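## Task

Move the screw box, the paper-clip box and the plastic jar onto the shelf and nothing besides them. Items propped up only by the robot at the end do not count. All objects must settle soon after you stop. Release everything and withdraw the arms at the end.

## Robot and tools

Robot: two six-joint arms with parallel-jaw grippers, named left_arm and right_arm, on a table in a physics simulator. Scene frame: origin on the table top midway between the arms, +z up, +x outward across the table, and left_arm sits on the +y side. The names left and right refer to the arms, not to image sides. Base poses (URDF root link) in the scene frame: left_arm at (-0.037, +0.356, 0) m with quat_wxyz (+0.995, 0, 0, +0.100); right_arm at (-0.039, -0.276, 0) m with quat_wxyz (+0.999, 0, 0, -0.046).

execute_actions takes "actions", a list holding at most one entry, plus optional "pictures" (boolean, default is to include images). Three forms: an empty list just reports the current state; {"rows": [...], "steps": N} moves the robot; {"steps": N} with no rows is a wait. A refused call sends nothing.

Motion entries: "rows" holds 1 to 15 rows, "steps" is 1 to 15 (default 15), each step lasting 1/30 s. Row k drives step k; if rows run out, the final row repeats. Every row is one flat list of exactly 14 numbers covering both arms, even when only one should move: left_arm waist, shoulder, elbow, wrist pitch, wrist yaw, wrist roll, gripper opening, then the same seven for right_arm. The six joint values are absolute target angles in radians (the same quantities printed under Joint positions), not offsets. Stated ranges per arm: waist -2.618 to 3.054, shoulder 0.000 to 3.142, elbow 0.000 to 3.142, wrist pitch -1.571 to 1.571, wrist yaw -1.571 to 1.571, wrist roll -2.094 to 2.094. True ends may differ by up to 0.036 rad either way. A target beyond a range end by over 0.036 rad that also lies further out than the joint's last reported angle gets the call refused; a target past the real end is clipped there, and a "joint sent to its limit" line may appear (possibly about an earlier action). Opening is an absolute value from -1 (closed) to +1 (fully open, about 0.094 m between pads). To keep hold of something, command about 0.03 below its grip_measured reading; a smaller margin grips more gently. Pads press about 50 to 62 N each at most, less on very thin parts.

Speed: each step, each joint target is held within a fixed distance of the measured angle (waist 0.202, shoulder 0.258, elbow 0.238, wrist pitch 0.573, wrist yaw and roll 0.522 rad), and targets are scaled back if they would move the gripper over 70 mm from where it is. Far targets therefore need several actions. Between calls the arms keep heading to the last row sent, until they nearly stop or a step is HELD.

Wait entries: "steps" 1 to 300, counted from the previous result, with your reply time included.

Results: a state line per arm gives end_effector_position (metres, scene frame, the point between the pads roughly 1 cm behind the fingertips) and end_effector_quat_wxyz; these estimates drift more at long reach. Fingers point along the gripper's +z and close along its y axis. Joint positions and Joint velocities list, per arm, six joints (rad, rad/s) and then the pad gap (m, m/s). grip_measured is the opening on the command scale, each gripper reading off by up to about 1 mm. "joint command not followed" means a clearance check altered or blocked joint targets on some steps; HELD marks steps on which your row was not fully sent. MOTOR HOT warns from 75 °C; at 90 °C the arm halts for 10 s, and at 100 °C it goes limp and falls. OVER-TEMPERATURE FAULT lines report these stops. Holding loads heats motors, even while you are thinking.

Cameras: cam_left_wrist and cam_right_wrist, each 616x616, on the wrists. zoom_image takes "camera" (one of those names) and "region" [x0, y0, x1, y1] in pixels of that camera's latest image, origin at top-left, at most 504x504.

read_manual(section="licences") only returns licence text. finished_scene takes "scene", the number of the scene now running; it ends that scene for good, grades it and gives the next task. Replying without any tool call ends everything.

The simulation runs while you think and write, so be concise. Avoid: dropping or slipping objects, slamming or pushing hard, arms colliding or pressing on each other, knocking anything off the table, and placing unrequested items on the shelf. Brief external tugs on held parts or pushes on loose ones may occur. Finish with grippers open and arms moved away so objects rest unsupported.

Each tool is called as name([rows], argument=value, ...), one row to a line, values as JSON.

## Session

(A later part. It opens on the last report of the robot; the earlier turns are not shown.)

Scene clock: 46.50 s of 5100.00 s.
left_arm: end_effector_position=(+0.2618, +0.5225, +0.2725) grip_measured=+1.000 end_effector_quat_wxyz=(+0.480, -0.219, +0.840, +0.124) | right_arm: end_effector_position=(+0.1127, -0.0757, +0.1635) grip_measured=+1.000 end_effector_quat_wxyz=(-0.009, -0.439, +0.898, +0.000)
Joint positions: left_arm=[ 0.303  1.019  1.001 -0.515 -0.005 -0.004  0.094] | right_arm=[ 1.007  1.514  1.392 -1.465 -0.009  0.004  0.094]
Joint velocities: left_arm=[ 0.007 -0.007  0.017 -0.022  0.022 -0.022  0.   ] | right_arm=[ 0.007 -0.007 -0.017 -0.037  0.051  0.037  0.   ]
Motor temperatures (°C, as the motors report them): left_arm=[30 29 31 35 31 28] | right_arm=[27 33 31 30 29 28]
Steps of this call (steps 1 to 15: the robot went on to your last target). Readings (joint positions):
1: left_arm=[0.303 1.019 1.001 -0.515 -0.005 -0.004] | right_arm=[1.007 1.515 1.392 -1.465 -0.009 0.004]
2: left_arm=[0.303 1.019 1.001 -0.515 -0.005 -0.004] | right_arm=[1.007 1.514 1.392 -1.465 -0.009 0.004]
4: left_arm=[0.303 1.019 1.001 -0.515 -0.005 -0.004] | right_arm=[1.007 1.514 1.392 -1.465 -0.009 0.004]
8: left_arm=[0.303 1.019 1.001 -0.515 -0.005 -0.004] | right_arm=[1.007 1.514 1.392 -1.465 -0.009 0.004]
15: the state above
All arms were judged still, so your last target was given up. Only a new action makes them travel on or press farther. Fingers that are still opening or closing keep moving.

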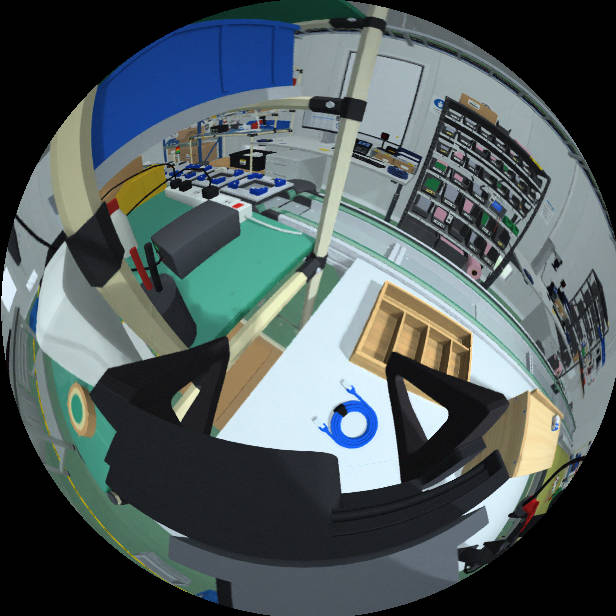

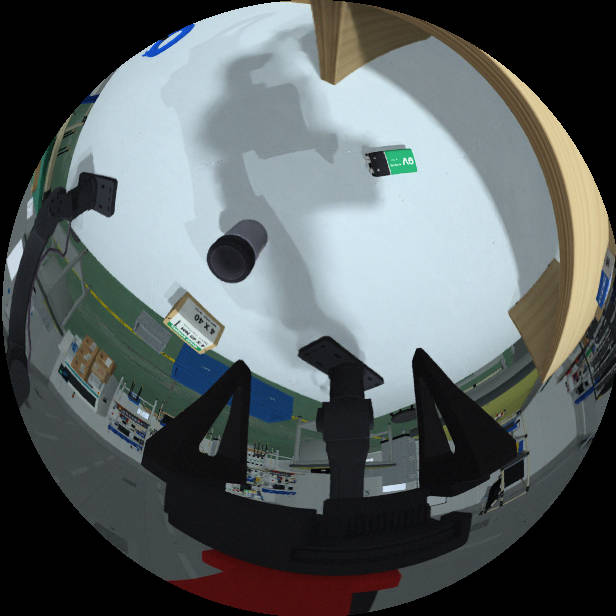

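execute_actions([
  {"rows":[[0.3,1.0,1.0,-0.5,0,0,1,1.41,1.7,1.5,-1.35,0,0,1]]},
], pictures=false)

execute_actions([
  {"steps":15},
])

Scene clock: 50.30 s of 5100.00 s.
left_arm: end_effector_position=(+0.2618, +0.5224, +0.2725) grip_measured=+1.000 end_effector_quat_wxyz=(+0.480, -0.219, +0.840, +0.124) | right_arm: end_effector_position=(+0.0327, +0.0203, +0.1315) grip_measured=+1.000 end_effector_quat_wxyz=(-0.012, -0.614, +0.789, -0.002)
Joint positions: left_arm=[ 0.303  1.019  1.001 -0.515 -0.005 -0.004  0.094] | right_arm=[ 1.418  1.716  1.476 -1.352 -0.011  0.003  0.094]
Joint velocities: left_arm=[-0.017 -0.012 -0.002 -0.007  0.051 -0.007  0.   ] | right_arm=[-0.032 -0.012 -0.002 -0.051  0.022 -0.007  0.   ]
Motor temperatures (°C, as the motors report them): left_arm=[30 29 31 35 31 28] | right_arm=[27 32 31 30 29 28]
Steps of this call (steps 1 to 90: nothing new was sent; then 0.30 s passed at rest; steps 91 to 105: all 15 steps of this action). Readings (joint positions):
91: left_arm=[0.303 1.019 1.001 -0.515 -0.005 -0.004] | right_arm=[1.029 1.533 1.407 -1.472 0.004 0.005]
92: left_arm=[0.303 1.019 1.001 -0.515 -0.005 -0.004] | right_arm=[1.075 1.567 1.435 -1.468 0.011 0.005]
94: left_arm=[0.303 1.019 1.001 -0.515 -0.005 -0.004] | right_arm=[1.198 1.644 1.471 -1.417 0.013 0.005]
98: left_arm=[0.303 1.019 1.001 -0.515 -0.005 -0.004] | right_arm=[1.414 1.727 1.476 -1.353 -0.004 0.003]
105: the state above

Scene clock: 50.80 s of 5100.00 s.
left_arm: end_effector_position=(+0.2618, +0.5224, +0.2725) grip_measured=+1.000 end_effector_quat_wxyz=(+0.480, -0.219, +0.840, +0.124) | right_arm: end_effector_position=(+0.0329, +0.0203, +0.1315) grip_measured=+1.000 end_effector_quat_wxyz=(-0.012, -0.614, +0.789, -0.002)
Joint positions: left_arm=[ 0.303  1.019  1.001 -0.515 -0.005 -0.004  0.094] | right_arm=[ 1.418  1.716  1.476 -1.352 -0.011  0.003  0.094]
Joint velocities: left_arm=[ 0.012 -0.002  0.017  0.007  0.037  0.066  0.   ] | right_arm=[ 0.002 -0.002 -0.012  0.007 -0.007 -0.022  0.   ]
Motor temperatures (°C, as the motors report them): left_arm=[30 29 31 35 31 28] | right_arm=[27 32 31 30 29 28]
Steps of this call (steps 1 to 15: the robot went on to your last target). Readings (joint positions):
1: left_arm=[0.303 1.019 1.001 -0.515 -0.005 -0.004] | right_arm=[1.418 1.716 1.476 -1.352 -0.011 0.003]
2: left_arm=[0.303 1.019 1.001 -0.515 -0.005 -0.004] | right_arm=[1.418 1.716 1.476 -1.352 -0.011 0.003]
4: left_arm=[0.303 1.019 1.001 -0.515 -0.005 -0.004] | right_arm=[1.418 1.716 1.476 -1.352 -0.011 0.003]
8: left_arm=[0.303 1.019 1.001 -0.515 -0.005 -0.004] | right_arm=[1.418 1.716 1.476 -1.352 -0.011 0.003]
15: the state above
All arms were judged still, so your last target was given up. Only a new action makes them travel on or press farther. Fingers that are still opening or closing keep moving.

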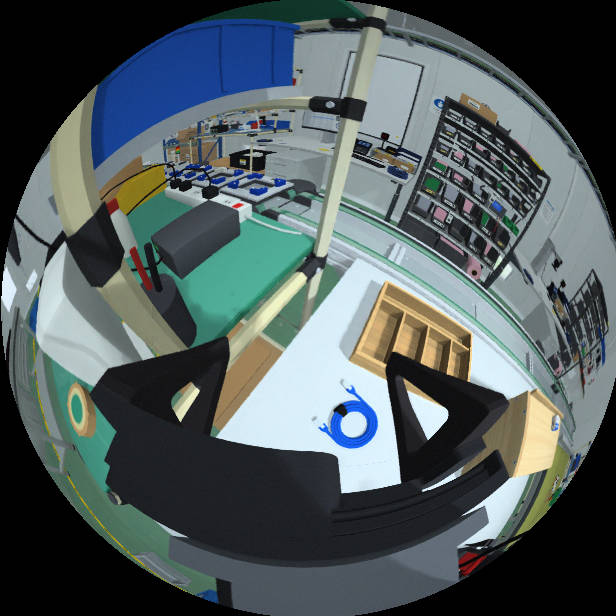

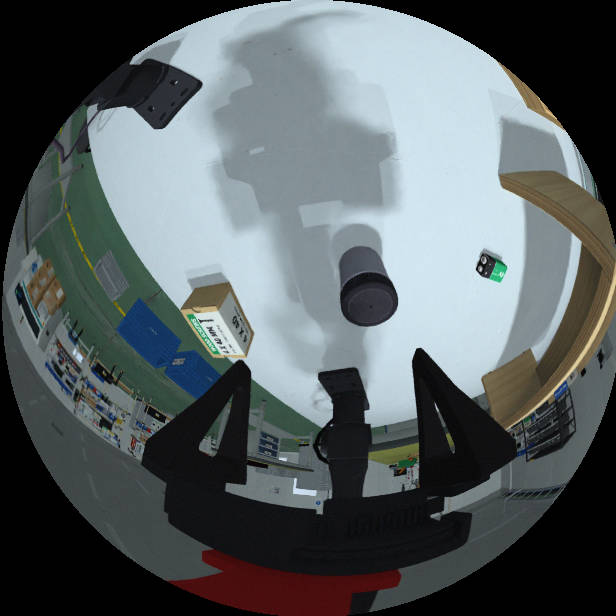

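execute_actions([
  {"rows":[[0.3,1.0,1.0,-0.5,0,0,1,1.29,1.78,1.4,-1.19,0,0,1]]},
])

Scene clock: 52.43 s of 5100.00 s.
left_arm: end_effector_position=(+0.2618, +0.5224, +0.2725) grip_measured=+1.000 end_effector_quat_wxyz=(+0.480, -0.219, +0.840, +0.124) | right_arm: end_effector_position=(+0.0800, +0.0240, +0.0930) grip_measured=+1.000 end_effector_quat_wxyz=(-0.008, -0.560, +0.829, -0.003)
Joint positions: left_arm=[ 0.303  1.019  1.001 -0.515 -0.005 -0.004  0.094] | right_arm=[ 1.283  1.789  1.41  -1.208 -0.004  0.002  0.094]
Joint velocities: left_arm=[-0.007 -0.002  0.002 -0.095 -0.066 -0.007  0.   ] | right_arm=[-0.027  0.002 -0.017  0.066  0.066  0.007  0.   ]
Motor temperatures (°C, as the motors report them): left_arm=[30 29 31 35 31 28] | right_arm=[27 32 31 30 29 28]
Steps of this call (steps 1 to 34: nothing new was sent; steps 35 to 49: all 15 steps of this action). Readings (joint positions):
35: left_arm=[0.303 1.019 1.001 -0.515 -0.005 -0.004] | right_arm=[1.404 1.718 1.467 -1.334 -0.018 0.002]
36: left_arm=[0.303 1.019 1.001 -0.515 -0.005 -0.004] | right_arm=[1.378 1.724 1.456 -1.307 -0.019 0.002]
38: left_arm=[0.303 1.019 1.001 -0.515 -0.005 -0.004] | right_arm=[1.317 1.752 1.436 -1.264 -0.014 0.002]
42: left_arm=[0.303 1.019 1.001 -0.515 -0.005 -0.004] | right_arm=[1.281 1.789 1.411 -1.226 -0.004 0.002]
49: the state above

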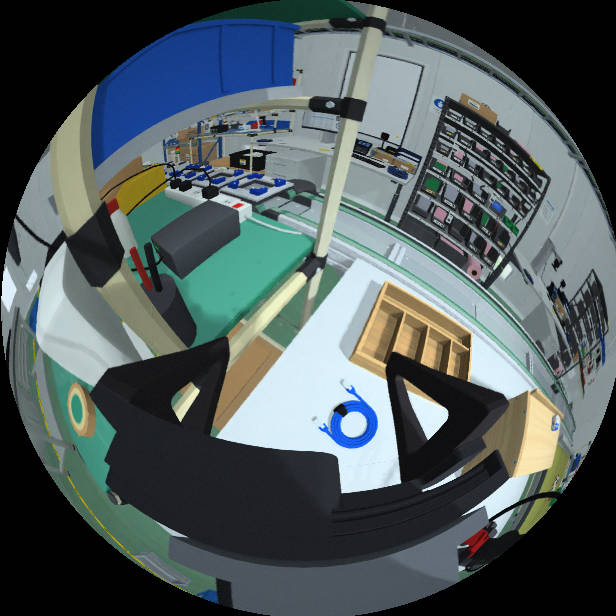

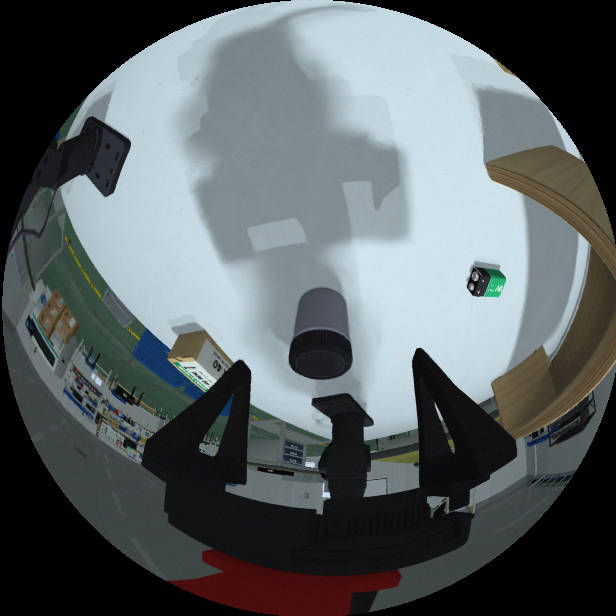

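execute_actions([
  {"rows":[[0.3,1.0,1.0,-0.5,0,0,1,1.3,1.8,1.3,-1.06,0,0,1],[0.3,1.0,1.0,-0.5,0,0,1,1.3,1.8,1.3,-1.06,0,0,1],[0.3,1.0,1.0,-0.5,0,0,1,1.3,1.8,1.3,-1.06,0,0,1],[0.3,1.0,1.0,-0.5,0,0,1,1.3,1.8,1.3,-1.06,0,0,1],[0.3,1.0,1.0,-0.5,0,0,1,1.3,1.84,1.2,-0.93,0,0,1]]},
])

Scene clock: 53.80 s of 5100.00 s.
left_arm: end_effector_position=(+0.2618, +0.5224, +0.2725) grip_measured=+1.000 end_effector_quat_wxyz=(+0.480, -0.219, +0.840, +0.124) | right_arm: end_effector_position=(+0.0748, +0.0180, +0.0248) grip_measured=+1.000 end_effector_quat_wxyz=(-0.016, -0.563, +0.826, -0.009)
Joint positions: left_arm=[ 0.303  1.019  1.001 -0.515 -0.005 -0.004  0.094] | right_arm=[ 1.291  1.85   1.206 -0.963 -0.004  0.002  0.094]
Joint velocities: left_arm=[-0.002 -0.007 -0.017  0.037  0.051 -0.007  0.   ] | right_arm=[-0.002 -0.002  0.017  0.11  -0.066 -0.022  0.   ]
Motor temperatures (°C, as the motors report them): left_arm=[30 29 31 35 31 28] | right_arm=[27 32 31 30 29 28]
Steps of this call (steps 1 to 15: the robot went on to your last target; steps 16 to 26: nothing new was sent; steps 27 to 41: all 15 steps of this action). Readings (joint positions):
27: left_arm=[0.303 1.019 1.001 -0.515 -0.005 -0.004] | right_arm=[1.283 1.787 1.394 -1.181 -0.004 0.002]
28: left_arm=[0.303 1.019 1.001 -0.515 -0.005 -0.004] | right_arm=[1.285 1.785 1.372 -1.153 -0.004 0.002]
30: left_arm=[0.303 1.019 1.001 -0.515 -0.005 -0.004] | right_arm=[1.288 1.791 1.334 -1.123 -0.004 0.002]
34: left_arm=[0.303 1.019 1.001 -0.515 -0.005 -0.004] | right_arm=[1.291 1.824 1.231 -1.019 -0.004 0.002]
41: the state above

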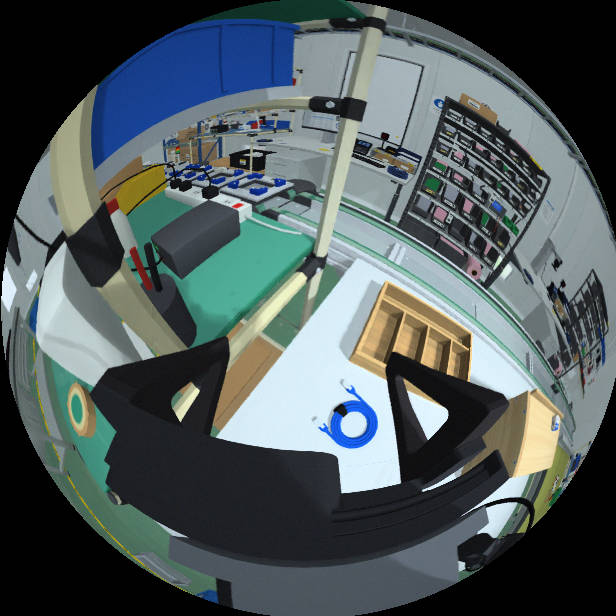

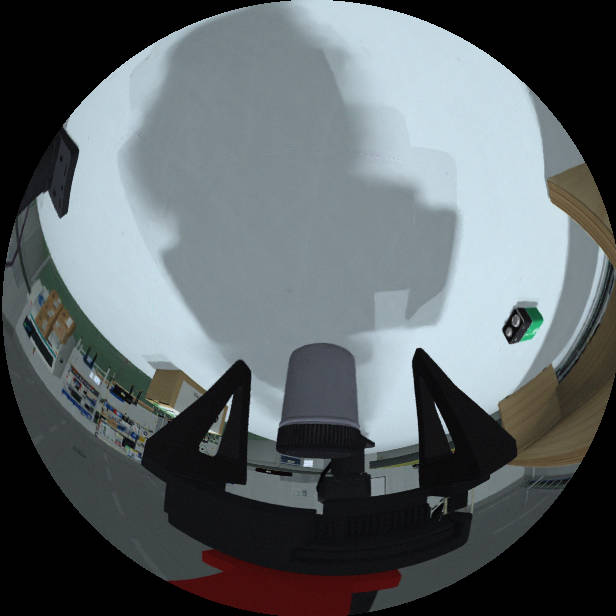

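Looks between the fingers. Close.

execute_actions([
  {"rows":[[0.3,1.0,1.0,-0.5,0,0,1,1.3,1.84,1.2,-0.93,0,0,-0.2]]},
])

Scene clock: 54.73 s of 5100.00 s.
left_arm: end_effector_position=(+0.2618, +0.5224, +0.2725) grip_measured=+1.000 end_effector_quat_wxyz=(+0.480, -0.219, +0.840, +0.124) | right_arm: end_effector_position=(+0.0764, +0.0227, +0.0247) grip_measured=-0.196 end_effector_quat_wxyz=(-0.008, -0.563, +0.826, -0.003)
Joint positions: left_arm=[ 0.303  1.019  1.001 -0.515 -0.005 -0.004  0.094] | right_arm=[ 1.291  1.85   1.206 -0.943 -0.005  0.002  0.038]
Joint velocities: left_arm=[-0.012  0.002  0.002 -0.007  0.051 -0.022  0.   ] | right_arm=[-0.007  0.007  0.002 -0.037 -0.095  0.007  0.   ]
Motor temperatures (°C, as the motors report them): left_arm=[30 29 31 35 31 28] | right_arm=[27 32 31 30 29 28]
Steps of this call (steps 1 to 13: the robot went on to your last target; steps 14 to 28: all 15 steps of this action). Readings (joint positions):
14: left_arm=[0.303 1.019 1.001 -0.515 -0.005 -0.004] | right_arm=[1.291 1.850 1.206 -0.945 -0.004 0.002]
15: left_arm=[0.303 1.019 1.001 -0.515 -0.005 -0.004] | right_arm=[1.291 1.850 1.206 -0.945 -0.004 0.002]
17: left_arm=[0.303 1.019 1.001 -0.515 -0.005 -0.004] | right_arm=[1.291 1.850 1.206 -0.944 -0.005 0.002]
21: left_arm=[0.303 1.019 1.001 -0.515 -0.005 -0.004] | right_arm=[1.291 1.850 1.206 -0.943 -0.005 0.002]
28: the state above

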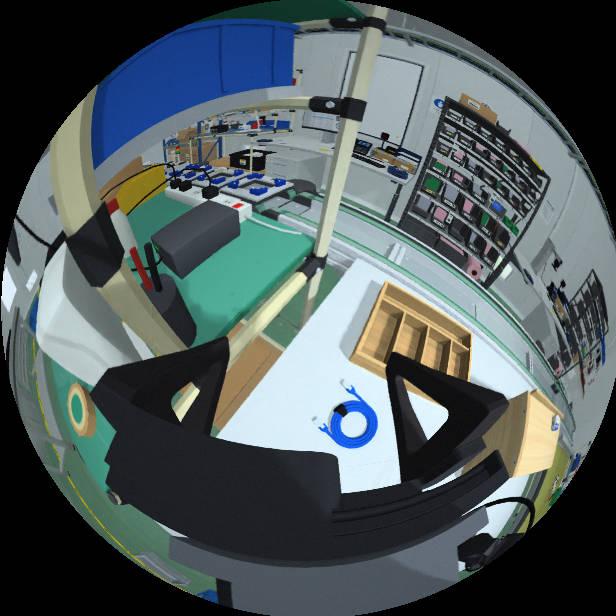

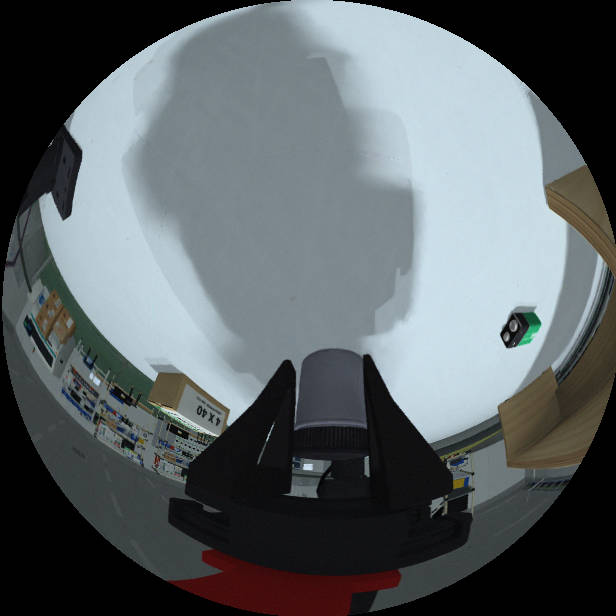

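execute_actions([
  {"rows":[[0.3,1.0,1.0,-0.5,0,0,1,1.3,1.84,1.2,-0.93,0,0,1],[0.3,1.0,1.0,-0.5,0,0,1,1.3,1.84,1.2,-0.93,0,0,1],[0.3,1.0,1.0,-0.5,0,0,1,1.3,1.84,1.2,-0.93,0,0,1],[0.3,1.0,1.0,-0.5,0,0,1,1.3,1.84,1.2,-0.93,0,0,1],[0.3,1.0,1.0,-0.5,0,0,1,1.3,1.84,1.2,-0.93,0,0,1],[0.3,1.0,1.0,-0.5,0,0,1,1.3,1.73,1.045,-0.88,0,0,1]]},
])

execute_actions([
  {"rows":[[0.3,1.0,1.0,-0.5,0,0,1,1.3,1.73,1.045,-0.88,0,0,-0.2]]},
])

Scene clock: 56.57 s of 5100.00 s.
left_arm: end_effector_position=(+0.2618, +0.5224, +0.2725) grip_measured=+1.000 end_effector_quat_wxyz=(+0.480, -0.219, +0.840, +0.124) | right_arm: end_effector_position=(+0.0653, -0.0056, +0.0226) grip_measured=+1.000 end_effector_quat_wxyz=(-0.006, -0.563, +0.826, -0.001)
Joint positions: left_arm=[ 0.303  1.019  1.001 -0.515 -0.005 -0.004  0.094] | right_arm=[ 1.291  1.742  1.06  -0.901 -0.005  0.002  0.094]
Joint velocities: left_arm=[-0.007 -0.007 -0.022  0.022 -0.051  0.066  0.   ] | right_arm=[-0.012 -0.007 -0.002  0.081  0.022 -0.037  0.   ]
Motor temperatures (°C, as the motors report them): left_arm=[30 29 31 35 31 28] | right_arm=[27 33 31 30 29 28]
Steps of this call (steps 1 to 15: the robot went on to your last target; steps 16 to 40: nothing new was sent; steps 41 to 55: all 15 steps of this action). Readings (joint positions):
41: left_arm=[0.303 1.019 1.001 -0.515 -0.005 -0.004] | right_arm=[1.291 1.850 1.206 -0.943 -0.005 0.002]
42: left_arm=[0.303 1.019 1.001 -0.515 -0.005 -0.004] | right_arm=[1.291 1.850 1.206 -0.943 -0.005 0.002]
44: left_arm=[0.303 1.019 1.001 -0.515 -0.005 -0.004] | right_arm=[1.291 1.850 1.206 -0.943 -0.005 0.002]
48: left_arm=[0.303 1.019 1.001 -0.515 -0.005 -0.004] | right_arm=[1.291 1.774 1.101 -0.895 -0.005 0.002]
55: the state above

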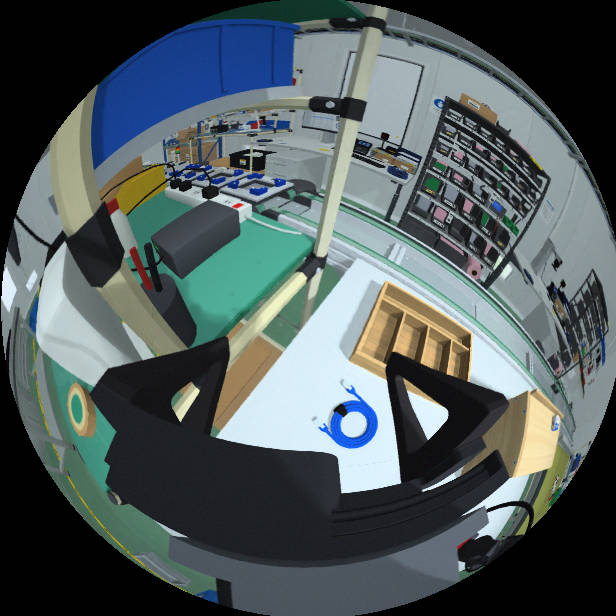

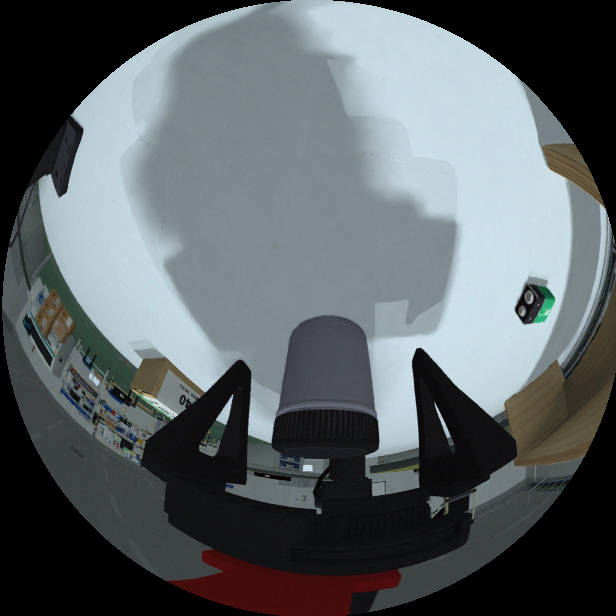

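Scene clock: 57.07 s of 5100.00 s.
left_arm: end_effector_position=(+0.2618, +0.5224, +0.2725) grip_measured=+1.000 end_effector_quat_wxyz=(+0.480, -0.219, +0.840, +0.124) | right_arm: end_effector_position=(+0.0659, -0.0040, +0.0226) grip_measured=-0.079 end_effector_quat_wxyz=(-0.003, -0.563, +0.826, +0.001)
Joint positions: left_arm=[ 0.303  1.019  1.001 -0.515 -0.005 -0.004  0.094] | right_arm=[ 1.291  1.742  1.06  -0.894 -0.005  0.002  0.043]
Joint velocities: left_arm=[ 0.007  0.007 -0.002 -0.007 -0.051 -0.037  0.   ] | right_arm=[-0.007 -0.007 -0.007 -0.022  0.007 -0.007 -0.001]
Motor temperatures (°C, as the motors report them): left_arm=[30 29 31 35 31 28] | right_arm=[27 33 31 30 29 28]
Steps of this call (steps 1 to 15: all 15 steps of this action). Readings (joint positions):
1: left_arm=[0.303 1.019 1.001 -0.515 -0.005 -0.004] | right_arm=[1.291 1.742 1.060 -0.899 -0.005 0.002]
2: left_arm=[0.303 1.019 1.001 -0.515 -0.005 -0.004] | right_arm=[1.291 1.742 1.060 -0.898 -0.005 0.002]
4: left_arm=[0.303 1.019 1.001 -0.515 -0.005 -0.004] | right_arm=[1.291 1.742 1.060 -0.896 -0.005 0.002]
8: left_arm=[0.303 1.019 1.001 -0.515 -0.005 -0.004] | right_arm=[1.291 1.742 1.060 -0.895 -0.005 0.002]
15: the state above

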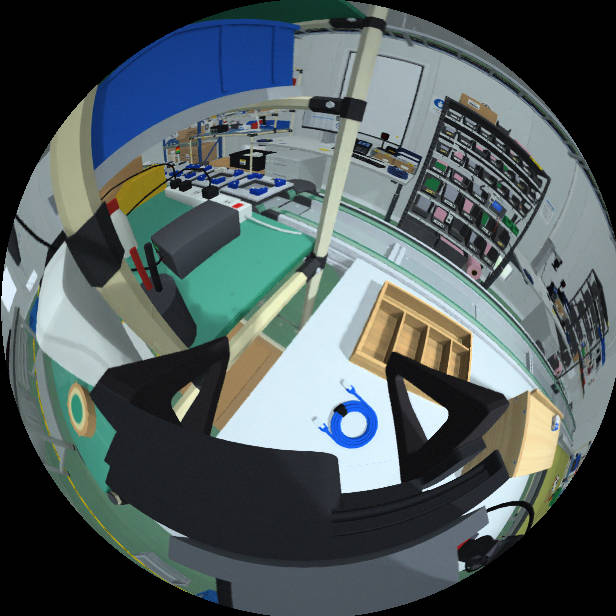

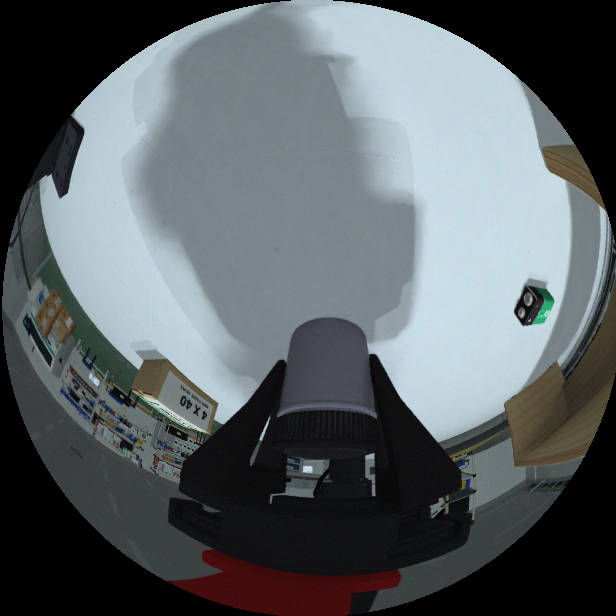

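execute_actions([
  {"rows":[[0.3,1.0,1.0,-0.5,0,0,1,1.3,1.73,1.045,-0.88,0,0,0.6],[0.3,1.0,1.0,-0.5,0,0,1,1.3,1.73,1.045,-0.88,0,0,0.6],[0.3,1.0,1.0,-0.5,0,0,1,1.3,1.73,1.045,-0.88,0,0,0.6],[0.3,1.0,1.0,-0.5,0,0,1,1.3,1.685,0.985,-0.86,0,0,0.6]]},
], pictures=false)

execute_actions([
  {"rows":[[0.3,1.0,1.0,-0.5,0,0,1,1.3,1.685,0.985,-0.86,0,0,-0.2]]},
])

Scene clock: 58.57 s of 5100.00 s.
left_arm: end_effector_position=(+0.2618, +0.5224, +0.2725) grip_measured=+1.000 end_effector_quat_wxyz=(+0.480, -0.219, +0.840, +0.124) | right_arm: end_effector_position=(+0.0618, -0.0147, +0.0204) grip_measured=+0.598 end_effector_quat_wxyz=(-0.002, -0.563, +0.826, +0.001)
Joint positions: left_arm=[ 0.303  1.019  1.001 -0.515 -0.005 -0.004  0.094] | right_arm=[ 1.291  1.702  1.003 -0.874 -0.005  0.002  0.075]
Joint velocities: left_arm=[ 0.002 -0.007 -0.007 -0.022 -0.037  0.007  0.   ] | right_arm=[-0.012  0.007 -0.012 -0.037  0.007  0.095  0.   ]
Motor temperatures (°C, as the motors report them): left_arm=[30 29 31 36 31 28] | right_arm=[27 33 31 30 29 28]
Steps of this call (steps 1 to 15: the robot went on to your last target; steps 16 to 30: nothing new was sent; steps 31 to 45: all 15 steps of this action). Readings (joint positions):
31: left_arm=[0.303 1.019 1.001 -0.515 -0.005 -0.004] | right_arm=[1.291 1.742 1.060 -0.894 -0.005 0.002]
32: left_arm=[0.303 1.019 1.001 -0.515 -0.005 -0.004] | right_arm=[1.291 1.742 1.060 -0.894 -0.005 0.002]
34: left_arm=[0.303 1.019 1.001 -0.515 -0.005 -0.004] | right_arm=[1.291 1.735 1.050 -0.882 -0.005 0.002]
38: left_arm=[0.303 1.019 1.001 -0.515 -0.005 -0.004] | right_arm=[1.291 1.702 1.006 -0.874 -0.005 0.002]
45: the state above

Scene clock: 59.07 s of 5100.00 s.
left_arm: end_effector_position=(+0.2618, +0.5224, +0.2725) grip_measured=+1.000 end_effector_quat_wxyz=(+0.480, -0.219, +0.840, +0.124) | right_arm: end_effector_position=(+0.0618, -0.0145, +0.0204) grip_measured=-0.079 end_effector_quat_wxyz=(-0.002, -0.563, +0.826, +0.002)
Joint positions: left_arm=[ 0.303  1.019  1.001 -0.515 -0.005 -0.004  0.094] | right_arm=[ 1.291  1.702  1.003 -0.873 -0.005  0.002  0.043]
Joint velocities: left_arm=[ 0.002 -0.017 -0.007  0.051  0.007 -0.066  0.   ] | right_arm=[-0.007 -0.002 -0.002  0.066 -0.022  0.022 -0.   ]
Motor temperatures (°C, as the motors report them): left_arm=[30 29 31 36 31 28] | right_arm=[27 33 31 30 29 28]
Steps of this call (steps 1 to 15: all 15 steps of this action). Readings (joint positions):
1: left_arm=[0.303 1.019 1.001 -0.515 -0.005 -0.004] | right_arm=[1.291 1.702 1.003 -0.874 -0.005 0.002]
2: left_arm=[0.303 1.019 1.001 -0.515 -0.005 -0.004] | right_arm=[1.291 1.702 1.003 -0.874 -0.005 0.002]
4: left_arm=[0.303 1.019 1.001 -0.515 -0.005 -0.004] | right_arm=[1.291 1.702 1.003 -0.874 -0.005 0.002]
8: left_arm=[0.303 1.019 1.001 -0.515 -0.005 -0.004] | right_arm=[1.291 1.702 1.003 -0.873 -0.005 0.002]
15: the state above

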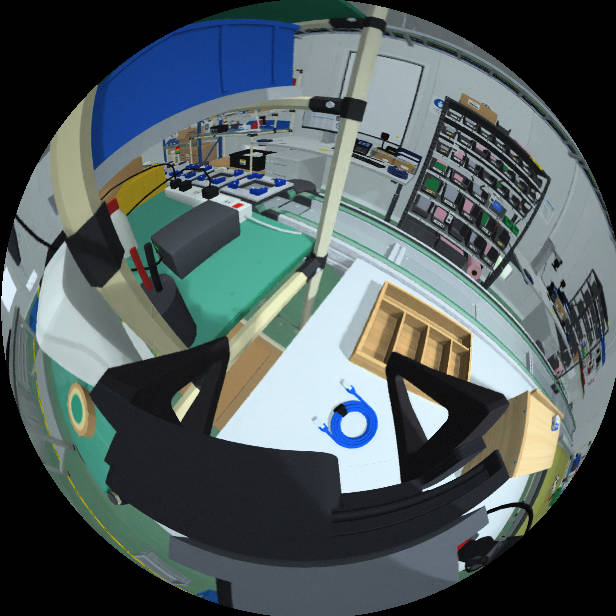

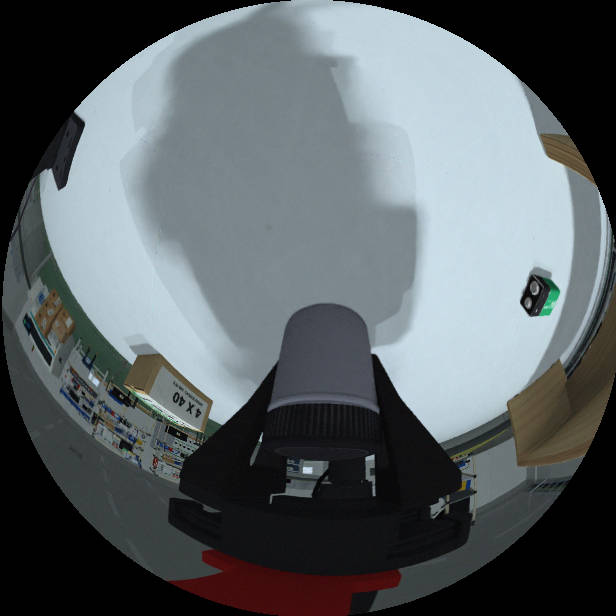

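execute_actions([
  {"rows":[[0.3,1.0,1.0,-0.5,0,0,1,1.3,1.5,1.3,-1.3,0,0,-0.15]]},
], pictures=false)

execute_actions([
  {"rows":[[0.3,1.0,1.0,-0.5,0,0,1,1.0,1.4,1.85,-1.5,0,0,-0.15]]},
], pictures=false)

execute_actions([
  {"rows":[[0.3,1.0,1.0,-0.5,0,0,1,0.42,1.6,2.05,-1.5,0,0,-0.15]]},
], pictures=false)

execute_actions([
  {"rows":[[0.3,1.0,1.0,-0.5,0,0,1,0.42,2.0,2.33,-1.53,0,0,-0.15]]},
], pictures=false)

execute_actions([
  {"rows":[[0.3,1.0,1.0,-0.5,0,0,1,0.42,2.08,2.35,-1.55,0,0,-0.15]]},
])

Scene clock: 61.83 s of 5100.00 s.
left_arm: end_effector_position=(+0.2618, +0.5224, +0.2725) grip_measured=+1.000 end_effector_quat_wxyz=(+0.480, -0.219, +0.840, +0.124) | right_arm: end_effector_position=(+0.0611, -0.0164, +0.1461) grip_measured=-0.079 end_effector_quat_wxyz=(+0.042, -0.562, +0.825, +0.032)
Joint positions: left_arm=[ 0.303  1.019  1.001 -0.515 -0.005 -0.004  0.094] | right_arm=[ 1.291  1.496  1.301 -1.27  -0.005  0.002  0.043]
Joint velocities: left_arm=[ 0.002  0.022 -0.022 -0.007  0.037 -0.081  0.   ] | right_arm=[-0.007  0.081  0.012 -0.227 -0.037  0.037 -0.002]
Motor temperatures (°C, as the motors report them): left_arm=[30 29 32 36 31 28] | right_arm=[27 32 31 30 29 28]
Steps of this call (steps 1 to 15: the robot went on to your last target; steps 16 to 68: nothing new was sent; steps 69 to 83: all 15 steps of this action). Readings (joint positions):
69: left_arm=[0.303 1.019 1.001 -0.515 -0.005 -0.004] | right_arm=[1.291 1.694 1.022 -0.911 -0.005 0.002]
70: left_arm=[0.303 1.019 1.001 -0.515 -0.005 -0.004] | right_arm=[1.291 1.679 1.050 -0.972 -0.005 0.002]
72: left_arm=[0.303 1.019 1.001 -0.515 -0.005 -0.004] | right_arm=[1.291 1.625 1.127 -1.070 -0.005 0.002]
76: left_arm=[0.303 1.019 1.001 -0.515 -0.005 -0.004] | right_arm=[1.291 1.510 1.279 -1.177 -0.005 0.002]
83: the state above

Scene clock: 62.33 s of 5100.00 s.
left_arm: end_effector_position=(+0.2618, +0.5224, +0.2725) grip_measured=+1.000 end_effector_quat_wxyz=(+0.480, -0.219, +0.840, +0.124) | right_arm: end_effector_position=(+0.1422, -0.0419, +0.3318) grip_measured=-0.079 end_effector_quat_wxyz=(+0.252, -0.421, +0.862, +0.124)
Joint positions: left_arm=[ 0.303  1.019  1.001 -0.515 -0.005 -0.004  0.094] | right_arm=[ 1.003  1.379  1.843 -1.465 -0.     0.001  0.043]
Joint velocities: left_arm=[-0.007  0.007 -0.002  0.007 -0.11   0.007  0.   ] | right_arm=[-0.002 -0.012 -0.007 -0.33  -0.007 -0.066  0.001]
Motor temperatures (°C, as the motors report them): left_arm=[30 29 32 36 31 28] | right_arm=[27 32 31 30 29 28]
Steps of this call (steps 1 to 15: all 15 steps of this action). Readings (joint positions):
1: left_arm=[0.303 1.019 1.001 -0.515 -0.005 -0.004] | right_arm=[1.273 1.497 1.320 -1.300 -0.015 0.001]
2: left_arm=[0.303 1.019 1.001 -0.515 -0.005 -0.004] | right_arm=[1.238 1.497 1.352 -1.336 -0.021 0.001]
4: left_arm=[0.303 1.019 1.001 -0.515 -0.005 -0.004] | right_arm=[1.141 1.483 1.440 -1.383 -0.020 0.001]
8: left_arm=[0.303 1.019 1.001 -0.515 -0.005 -0.004] | right_arm=[1.013 1.453 1.678 -1.438 -0.003 0.001]
15: the state above

Scene clock: 62.83 s of 5100.00 s.
left_arm: end_effector_position=(+0.2618, +0.5224, +0.2725) grip_measured=+1.000 end_effector_quat_wxyz=(+0.480, -0.219, +0.840, +0.124) | right_arm: end_effector_position=(+0.2938, -0.1687, +0.3107) grip_measured=-0.079 end_effector_quat_wxyz=(+0.232, -0.152, +0.960, +0.031)
Joint positions: left_arm=[ 0.303  1.019  1.001 -0.515 -0.005 -0.004  0.094] | right_arm=[ 0.409  1.622  2.017 -1.494  0.012 -0.001  0.043]
Joint velocities: left_arm=[ 0.007 -0.007 -0.012  0.037 -0.037  0.022  0.   ] | right_arm=[ 0.066 -0.134 -0.002 -0.095  0.081 -0.066  0.   ]
Motor temperatures (°C, as the motors report them): left_arm=[30 29 32 36 31 28] | right_arm=[27 32 31 30 29 28]
Steps of this call (steps 1 to 15: all 15 steps of this action). Readings (joint positions):
1: left_arm=[0.303 1.019 1.001 -0.515 -0.005 -0.004] | right_arm=[0.974 1.411 1.883 -1.505 -0.020 -0.001]
2: left_arm=[0.303 1.019 1.001 -0.515 -0.005 -0.004] | right_arm=[0.918 1.457 1.943 -1.528 -0.027 -0.001]
4: left_arm=[0.303 1.019 1.001 -0.515 -0.005 -0.004] | right_arm=[0.785 1.543 2.009 -1.500 -0.027 -0.001]
8: left_arm=[0.303 1.019 1.001 -0.515 -0.005 -0.004] | right_arm=[0.507 1.639 2.017 -1.476 -0.018 -0.001]
15: the state above

Scene clock: 63.33 s of 5100.00 s.
left_arm: end_effector_position=(+0.2618, +0.5224, +0.2725) grip_measured=+1.000 end_effector_quat_wxyz=(+0.480, -0.219, +0.840, +0.124) | right_arm: end_effector_position=(+0.3765, -0.1405, +0.2405) grip_measured=-0.079 end_effector_quat_wxyz=(+0.155, -0.156, +0.975, +0.020)
Joint positions: left_arm=[ 0.303  1.019  1.001 -0.515 -0.005 -0.004  0.094] | right_arm=[ 0.411  2.042  2.311 -1.525  0.01  -0.001  0.043]
Joint velocities: left_arm=[ 0.002 -0.007 -0.012  0.022 -0.022  0.007  0.   ] | right_arm=[-0.012 -0.286  0.007 -0.066 -0.051 -0.037  0.   ]
Motor temperatures (°C, as the motors report them): left_arm=[30 29 32 36 31 28] | right_arm=[27 33 31 30 29 28]
Steps of this call (steps 1 to 15: all 15 steps of this action). Readings (joint positions):
1: left_arm=[0.303 1.019 1.001 -0.515 -0.005 -0.004] | right_arm=[0.411 1.658 2.076 -1.539 0.011 -0.001]
2: left_arm=[0.303 1.019 1.001 -0.515 -0.005 -0.004] | right_arm=[0.411 1.718 2.171 -1.571 0.011 -0.001]
4: left_arm=[0.303 1.019 1.001 -0.515 -0.005 -0.004] | right_arm=[0.411 1.832 2.282 -1.537 0.011 -0.001]
8: left_arm=[0.303 1.019 1.001 -0.515 -0.005 -0.004] | right_arm=[0.411 2.006 2.311 -1.510 0.011 -0.001]
15: the state above

Scene clock: 63.83 s of 5100.00 s.
left_arm: end_effector_position=(+0.2618, +0.5224, +0.2725) grip_measured=+1.000 end_effector_quat_wxyz=(+0.480, -0.219, +0.840, +0.124) | right_arm: end_effector_position=(+0.3783, -0.1399, +0.2251) grip_measured=-0.079 end_effector_quat_wxyz=(+0.131, -0.157, +0.979, +0.016)
Joint positions: left_arm=[ 0.303  1.019  1.001 -0.515 -0.005 -0.004  0.094] | right_arm=[ 0.411  2.087  2.329 -1.548  0.01  -0.001  0.043]
Joint velocities: left_arm=[-0.007 -0.002  0.007 -0.022  0.037 -0.022  0.   ] | right_arm=[ 0.007 -0.007  0.007  0.051 -0.007 -0.081  0.001]
Motor temperatures (°C, as the motors report them): left_arm=[30 29 32 36 31 28] | right_arm=[27 33 31 30 29 28]
Steps of this call (steps 1 to 15: all 15 steps of this action). Readings (joint positions):
1: left_arm=[0.303 1.019 1.001 -0.515 -0.005 -0.004] | right_arm=[0.411 2.040 2.317 -1.532 0.010 -0.001]
2: left_arm=[0.303 1.019 1.001 -0.515 -0.005 -0.004] | right_arm=[0.411 2.040 2.326 -1.537 0.010 -0.001]
4: left_arm=[0.303 1.019 1.001 -0.515 -0.005 -0.004] | right_arm=[0.411 2.048 2.329 -1.537 0.010 -0.001]
8: left_arm=[0.303 1.019 1.001 -0.515 -0.005 -0.004] | right_arm=[0.411 2.076 2.329 -1.545 0.010 -0.001]
15: the state above

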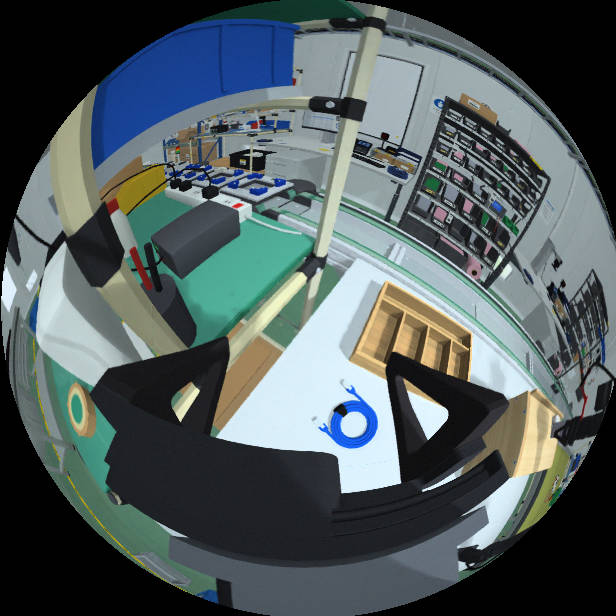

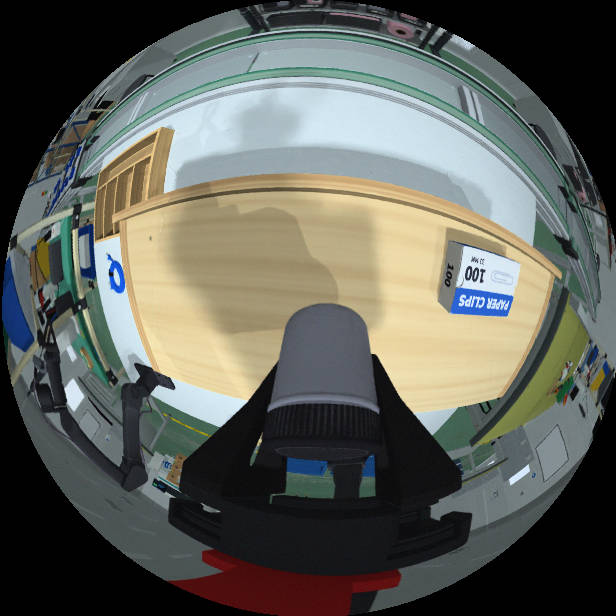

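execute_actions([
  {"rows":[[0.3,1.0,1.0,-0.5,0,0,1,0.42,2.09,2.4,-1.5,0,0,-0.15],[0.3,1.0,1.0,-0.5,0,0,1,0.42,2.09,2.4,-1.5,0,0,-0.15],[0.3,1.0,1.0,-0.5,0,0,1,0.42,2.09,2.4,-1.5,0,0,-0.15],[0.3,1.0,1.0,-0.5,0,0,1,0.42,2.12,2.4,-1.5,0,0,-0.15],[0.3,1.0,1.0,-0.5,0,0,1,0.42,2.12,2.4,-1.5,0,0,-0.15],[0.3,1.0,1.0,-0.5,0,0,1,0.42,2.15,2.4,-1.5,0,0,-0.15],[0.3,1.0,1.0,-0.5,0,0,1,0.42,2.15,2.4,-1.5,0,0,-0.15],[0.3,1.0,1.0,-0.5,0,0,1,0.42,2.18,2.4,-1.5,0,0,-0.15]]},
])

Scene clock: 65.70 s of 5100.00 s.
left_arm: end_effector_position=(+0.2618, +0.5224, +0.2725) grip_measured=+1.000 end_effector_quat_wxyz=(+0.480, -0.219, +0.840, +0.124) | right_arm: end_effector_position=(+0.4017, -0.1322, +0.2016) grip_measured=-0.079 end_effector_quat_wxyz=(+0.128, -0.157, +0.979, +0.015)
Joint positions: left_arm=[ 0.303  1.019  1.001 -0.515 -0.005 -0.004  0.094] | right_arm=[ 0.411  2.181  2.379 -1.51   0.01  -0.001  0.043]
Joint velocities: left_arm=[ 0.002 -0.012 -0.002 -0.037  0.037  0.007  0.   ] | right_arm=[-0.002 -0.017 -0.007  0.007  0.051 -0.007 -0.   ]
Motor temperatures (°C, as the motors report them): left_arm=[30 29 32 36 31 28] | right_arm=[27 33 31 30 29 28]
Steps of this call (steps 1 to 15: the robot went on to your last target; steps 16 to 41: nothing new was sent; steps 42 to 56: all 15 steps of this action). Readings (joint positions):
42: left_arm=[0.303 1.019 1.001 -0.515 -0.005 -0.004] | right_arm=[0.411 2.089 2.335 -1.549 0.010 -0.001]
43: left_arm=[0.303 1.019 1.001 -0.515 -0.005 -0.004] | right_arm=[0.411 2.092 2.345 -1.546 0.010 -0.001]
45: left_arm=[0.303 1.019 1.001 -0.515 -0.005 -0.004] | right_arm=[0.411 2.095 2.361 -1.535 0.010 -0.001]
49: left_arm=[0.303 1.019 1.001 -0.515 -0.005 -0.004] | right_arm=[0.411 2.120 2.378 -1.522 0.010 -0.001]
56: the state above

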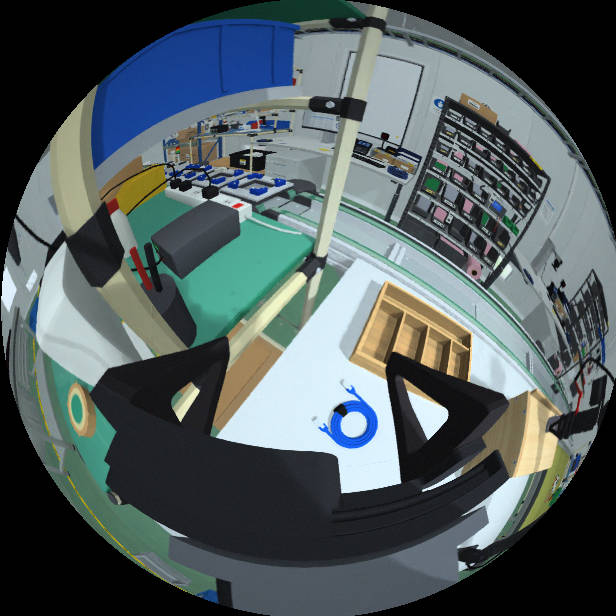

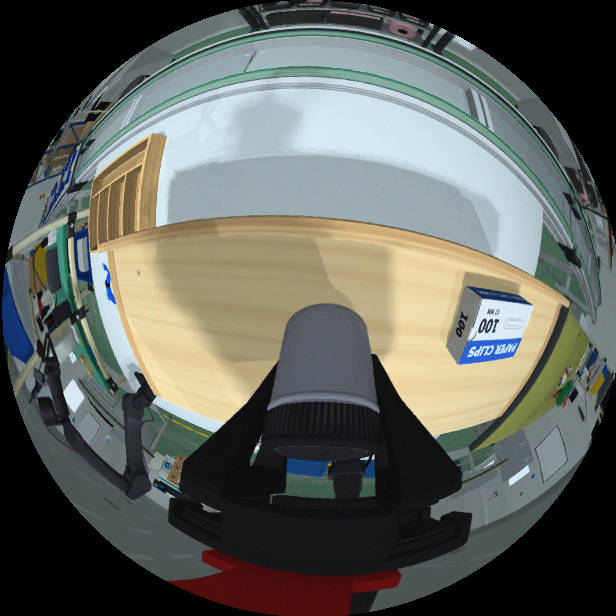

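At about contact height. Slightly lower, release.

execute_actions([
  {"rows":[[0.3,1.0,1.0,-0.5,0,0,1,0.42,2.2,2.38,-1.5,0,0,-0.15],[0.3,1.0,1.0,-0.5,0,0,1,0.42,2.2,2.38,-1.5,0,0,-0.15],[0.3,1.0,1.0,-0.5,0,0,1,0.42,2.2,2.38,-1.5,0,0,-0.15],[0.3,1.0,1.0,-0.5,0,0,1,0.42,2.2,2.38,-1.5,0,0,-0.15],[0.3,1.0,1.0,-0.5,0,0,1,0.42,2.2,2.38,-1.5,0,0,-0.15],[0.3,1.0,1.0,-0.5,0,0,1,0.42,2.2,2.38,-1.5,0,0,-0.15],[0.3,1.0,1.0,-0.5,0,0,1,0.42,2.2,2.38,-1.5,0,0,-0.15],[0.3,1.0,1.0,-0.5,0,0,1,0.42,2.2,2.38,-1.5,0,0,1]]},
])

execute_actions([
  {"rows":[[0.3,1.0,1.0,-0.5,0,0,1,0.42,1.8,2.2,-1.5,0,0,1]]},
])

Scene clock: 67.73 s of 5100.00 s.
left_arm: end_effector_position=(+0.2618, +0.5224, +0.2725) grip_measured=+1.000 end_effector_quat_wxyz=(+0.480, -0.219, +0.840, +0.124) | right_arm: end_effector_position=(+0.4027, -0.1319, +0.1972) grip_measured=+1.000 end_effector_quat_wxyz=(+0.124, -0.157, +0.980, +0.015)
Joint positions: left_arm=[ 0.303  1.019  1.001 -0.515 -0.005 -0.004  0.094] | right_arm=[ 0.411  2.191  2.379 -1.509  0.01  -0.001  0.094]
Joint velocities: left_arm=[-0.002 -0.022 -0.007 -0.051 -0.022 -0.007  0.   ] | right_arm=[ 0.017  0.027 -0.002  0.007  0.037  0.022  0.   ]
Motor temperatures (°C, as the motors report them): left_arm=[30 29 32 36 31 28] | right_arm=[27 33 31 30 29 28]
Steps of this call (steps 1 to 15: the robot went on to your last target; steps 16 to 46: nothing new was sent; steps 47 to 61: all 15 steps of this action). Readings (joint positions):
47: left_arm=[0.303 1.019 1.001 -0.515 -0.005 -0.004] | right_arm=[0.411 2.183 2.379 -1.509 0.010 -0.001]
48: left_arm=[0.303 1.019 1.001 -0.515 -0.005 -0.004] | right_arm=[0.411 2.184 2.379 -1.509 0.010 -0.001]
50: left_arm=[0.303 1.019 1.001 -0.515 -0.005 -0.004] | right_arm=[0.411 2.184 2.379 -1.509 0.010 -0.001]
54: left_arm=[0.303 1.019 1.001 -0.515 -0.005 -0.004] | right_arm=[0.411 2.184 2.379 -1.509 0.010 -0.001]
61: the state above

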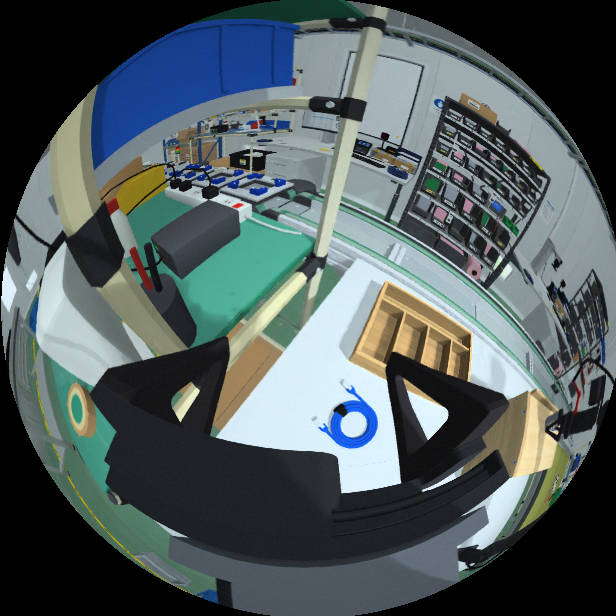

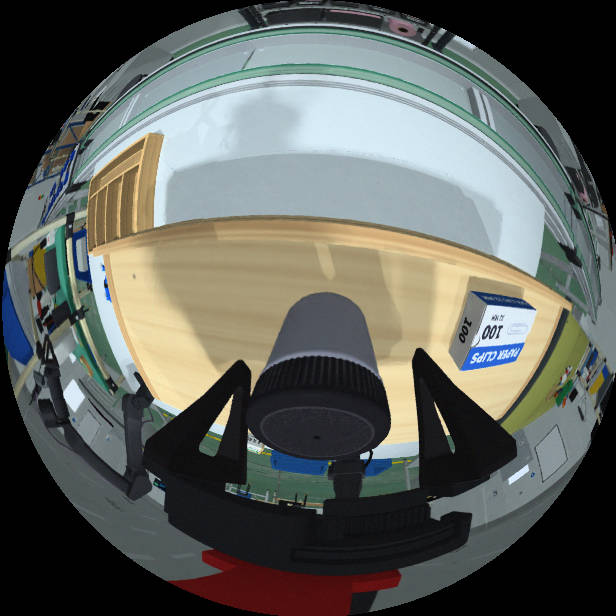

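Scene clock: 68.23 s of 5100.00 s.
left_arm: end_effector_position=(+0.2618, +0.5224, +0.2725) grip_measured=+1.000 end_effector_quat_wxyz=(+0.480, -0.219, +0.840, +0.124) | right_arm: end_effector_position=(+0.3310, -0.1554, +0.3220) grip_measured=+1.000 end_effector_quat_wxyz=(+0.254, -0.152, +0.954, +0.036)
Joint positions: left_arm=[ 0.303  1.019  1.001 -0.515 -0.005 -0.004  0.094] | right_arm=[ 0.411  1.764  2.211 -1.498  0.01  -0.001  0.094]
Joint velocities: left_arm=[ 0.002 -0.002 -0.002  0.081  0.051 -0.022  0.   ] | right_arm=[-0.007  0.281 -0.012 -0.007  0.037 -0.051  0.   ]
Motor temperatures (°C, as the motors report them): left_arm=[30 29 32 36 31 28] | right_arm=[27 33 31 30 29 28]
Steps of this call (steps 1 to 15: all 15 steps of this action). Readings (joint positions):
1: left_arm=[0.303 1.019 1.001 -0.515 -0.005 -0.004] | right_arm=[0.411 2.159 2.333 -1.484 0.010 -0.001]
2: left_arm=[0.303 1.019 1.001 -0.515 -0.005 -0.004] | right_arm=[0.411 2.117 2.274 -1.479 0.010 -0.001]
4: left_arm=[0.303 1.019 1.001 -0.515 -0.005 -0.004] | right_arm=[0.411 2.031 2.221 -1.501 0.010 -0.001]
8: left_arm=[0.303 1.019 1.001 -0.515 -0.005 -0.004] | right_arm=[0.411 1.845 2.211 -1.499 0.010 -0.001]
15: the state above

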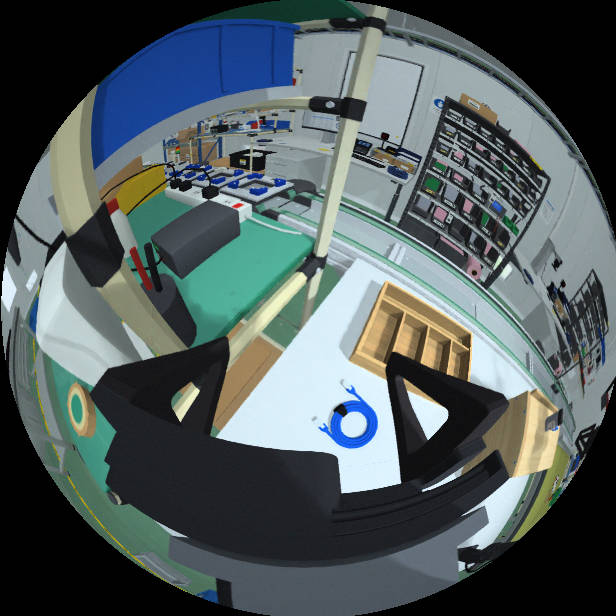

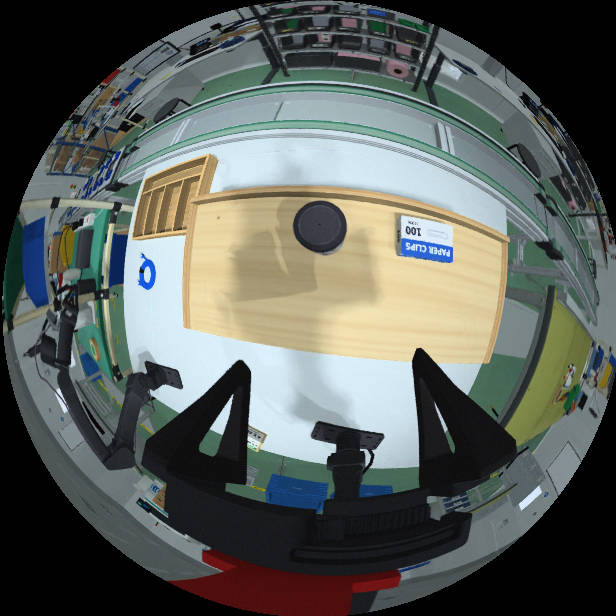

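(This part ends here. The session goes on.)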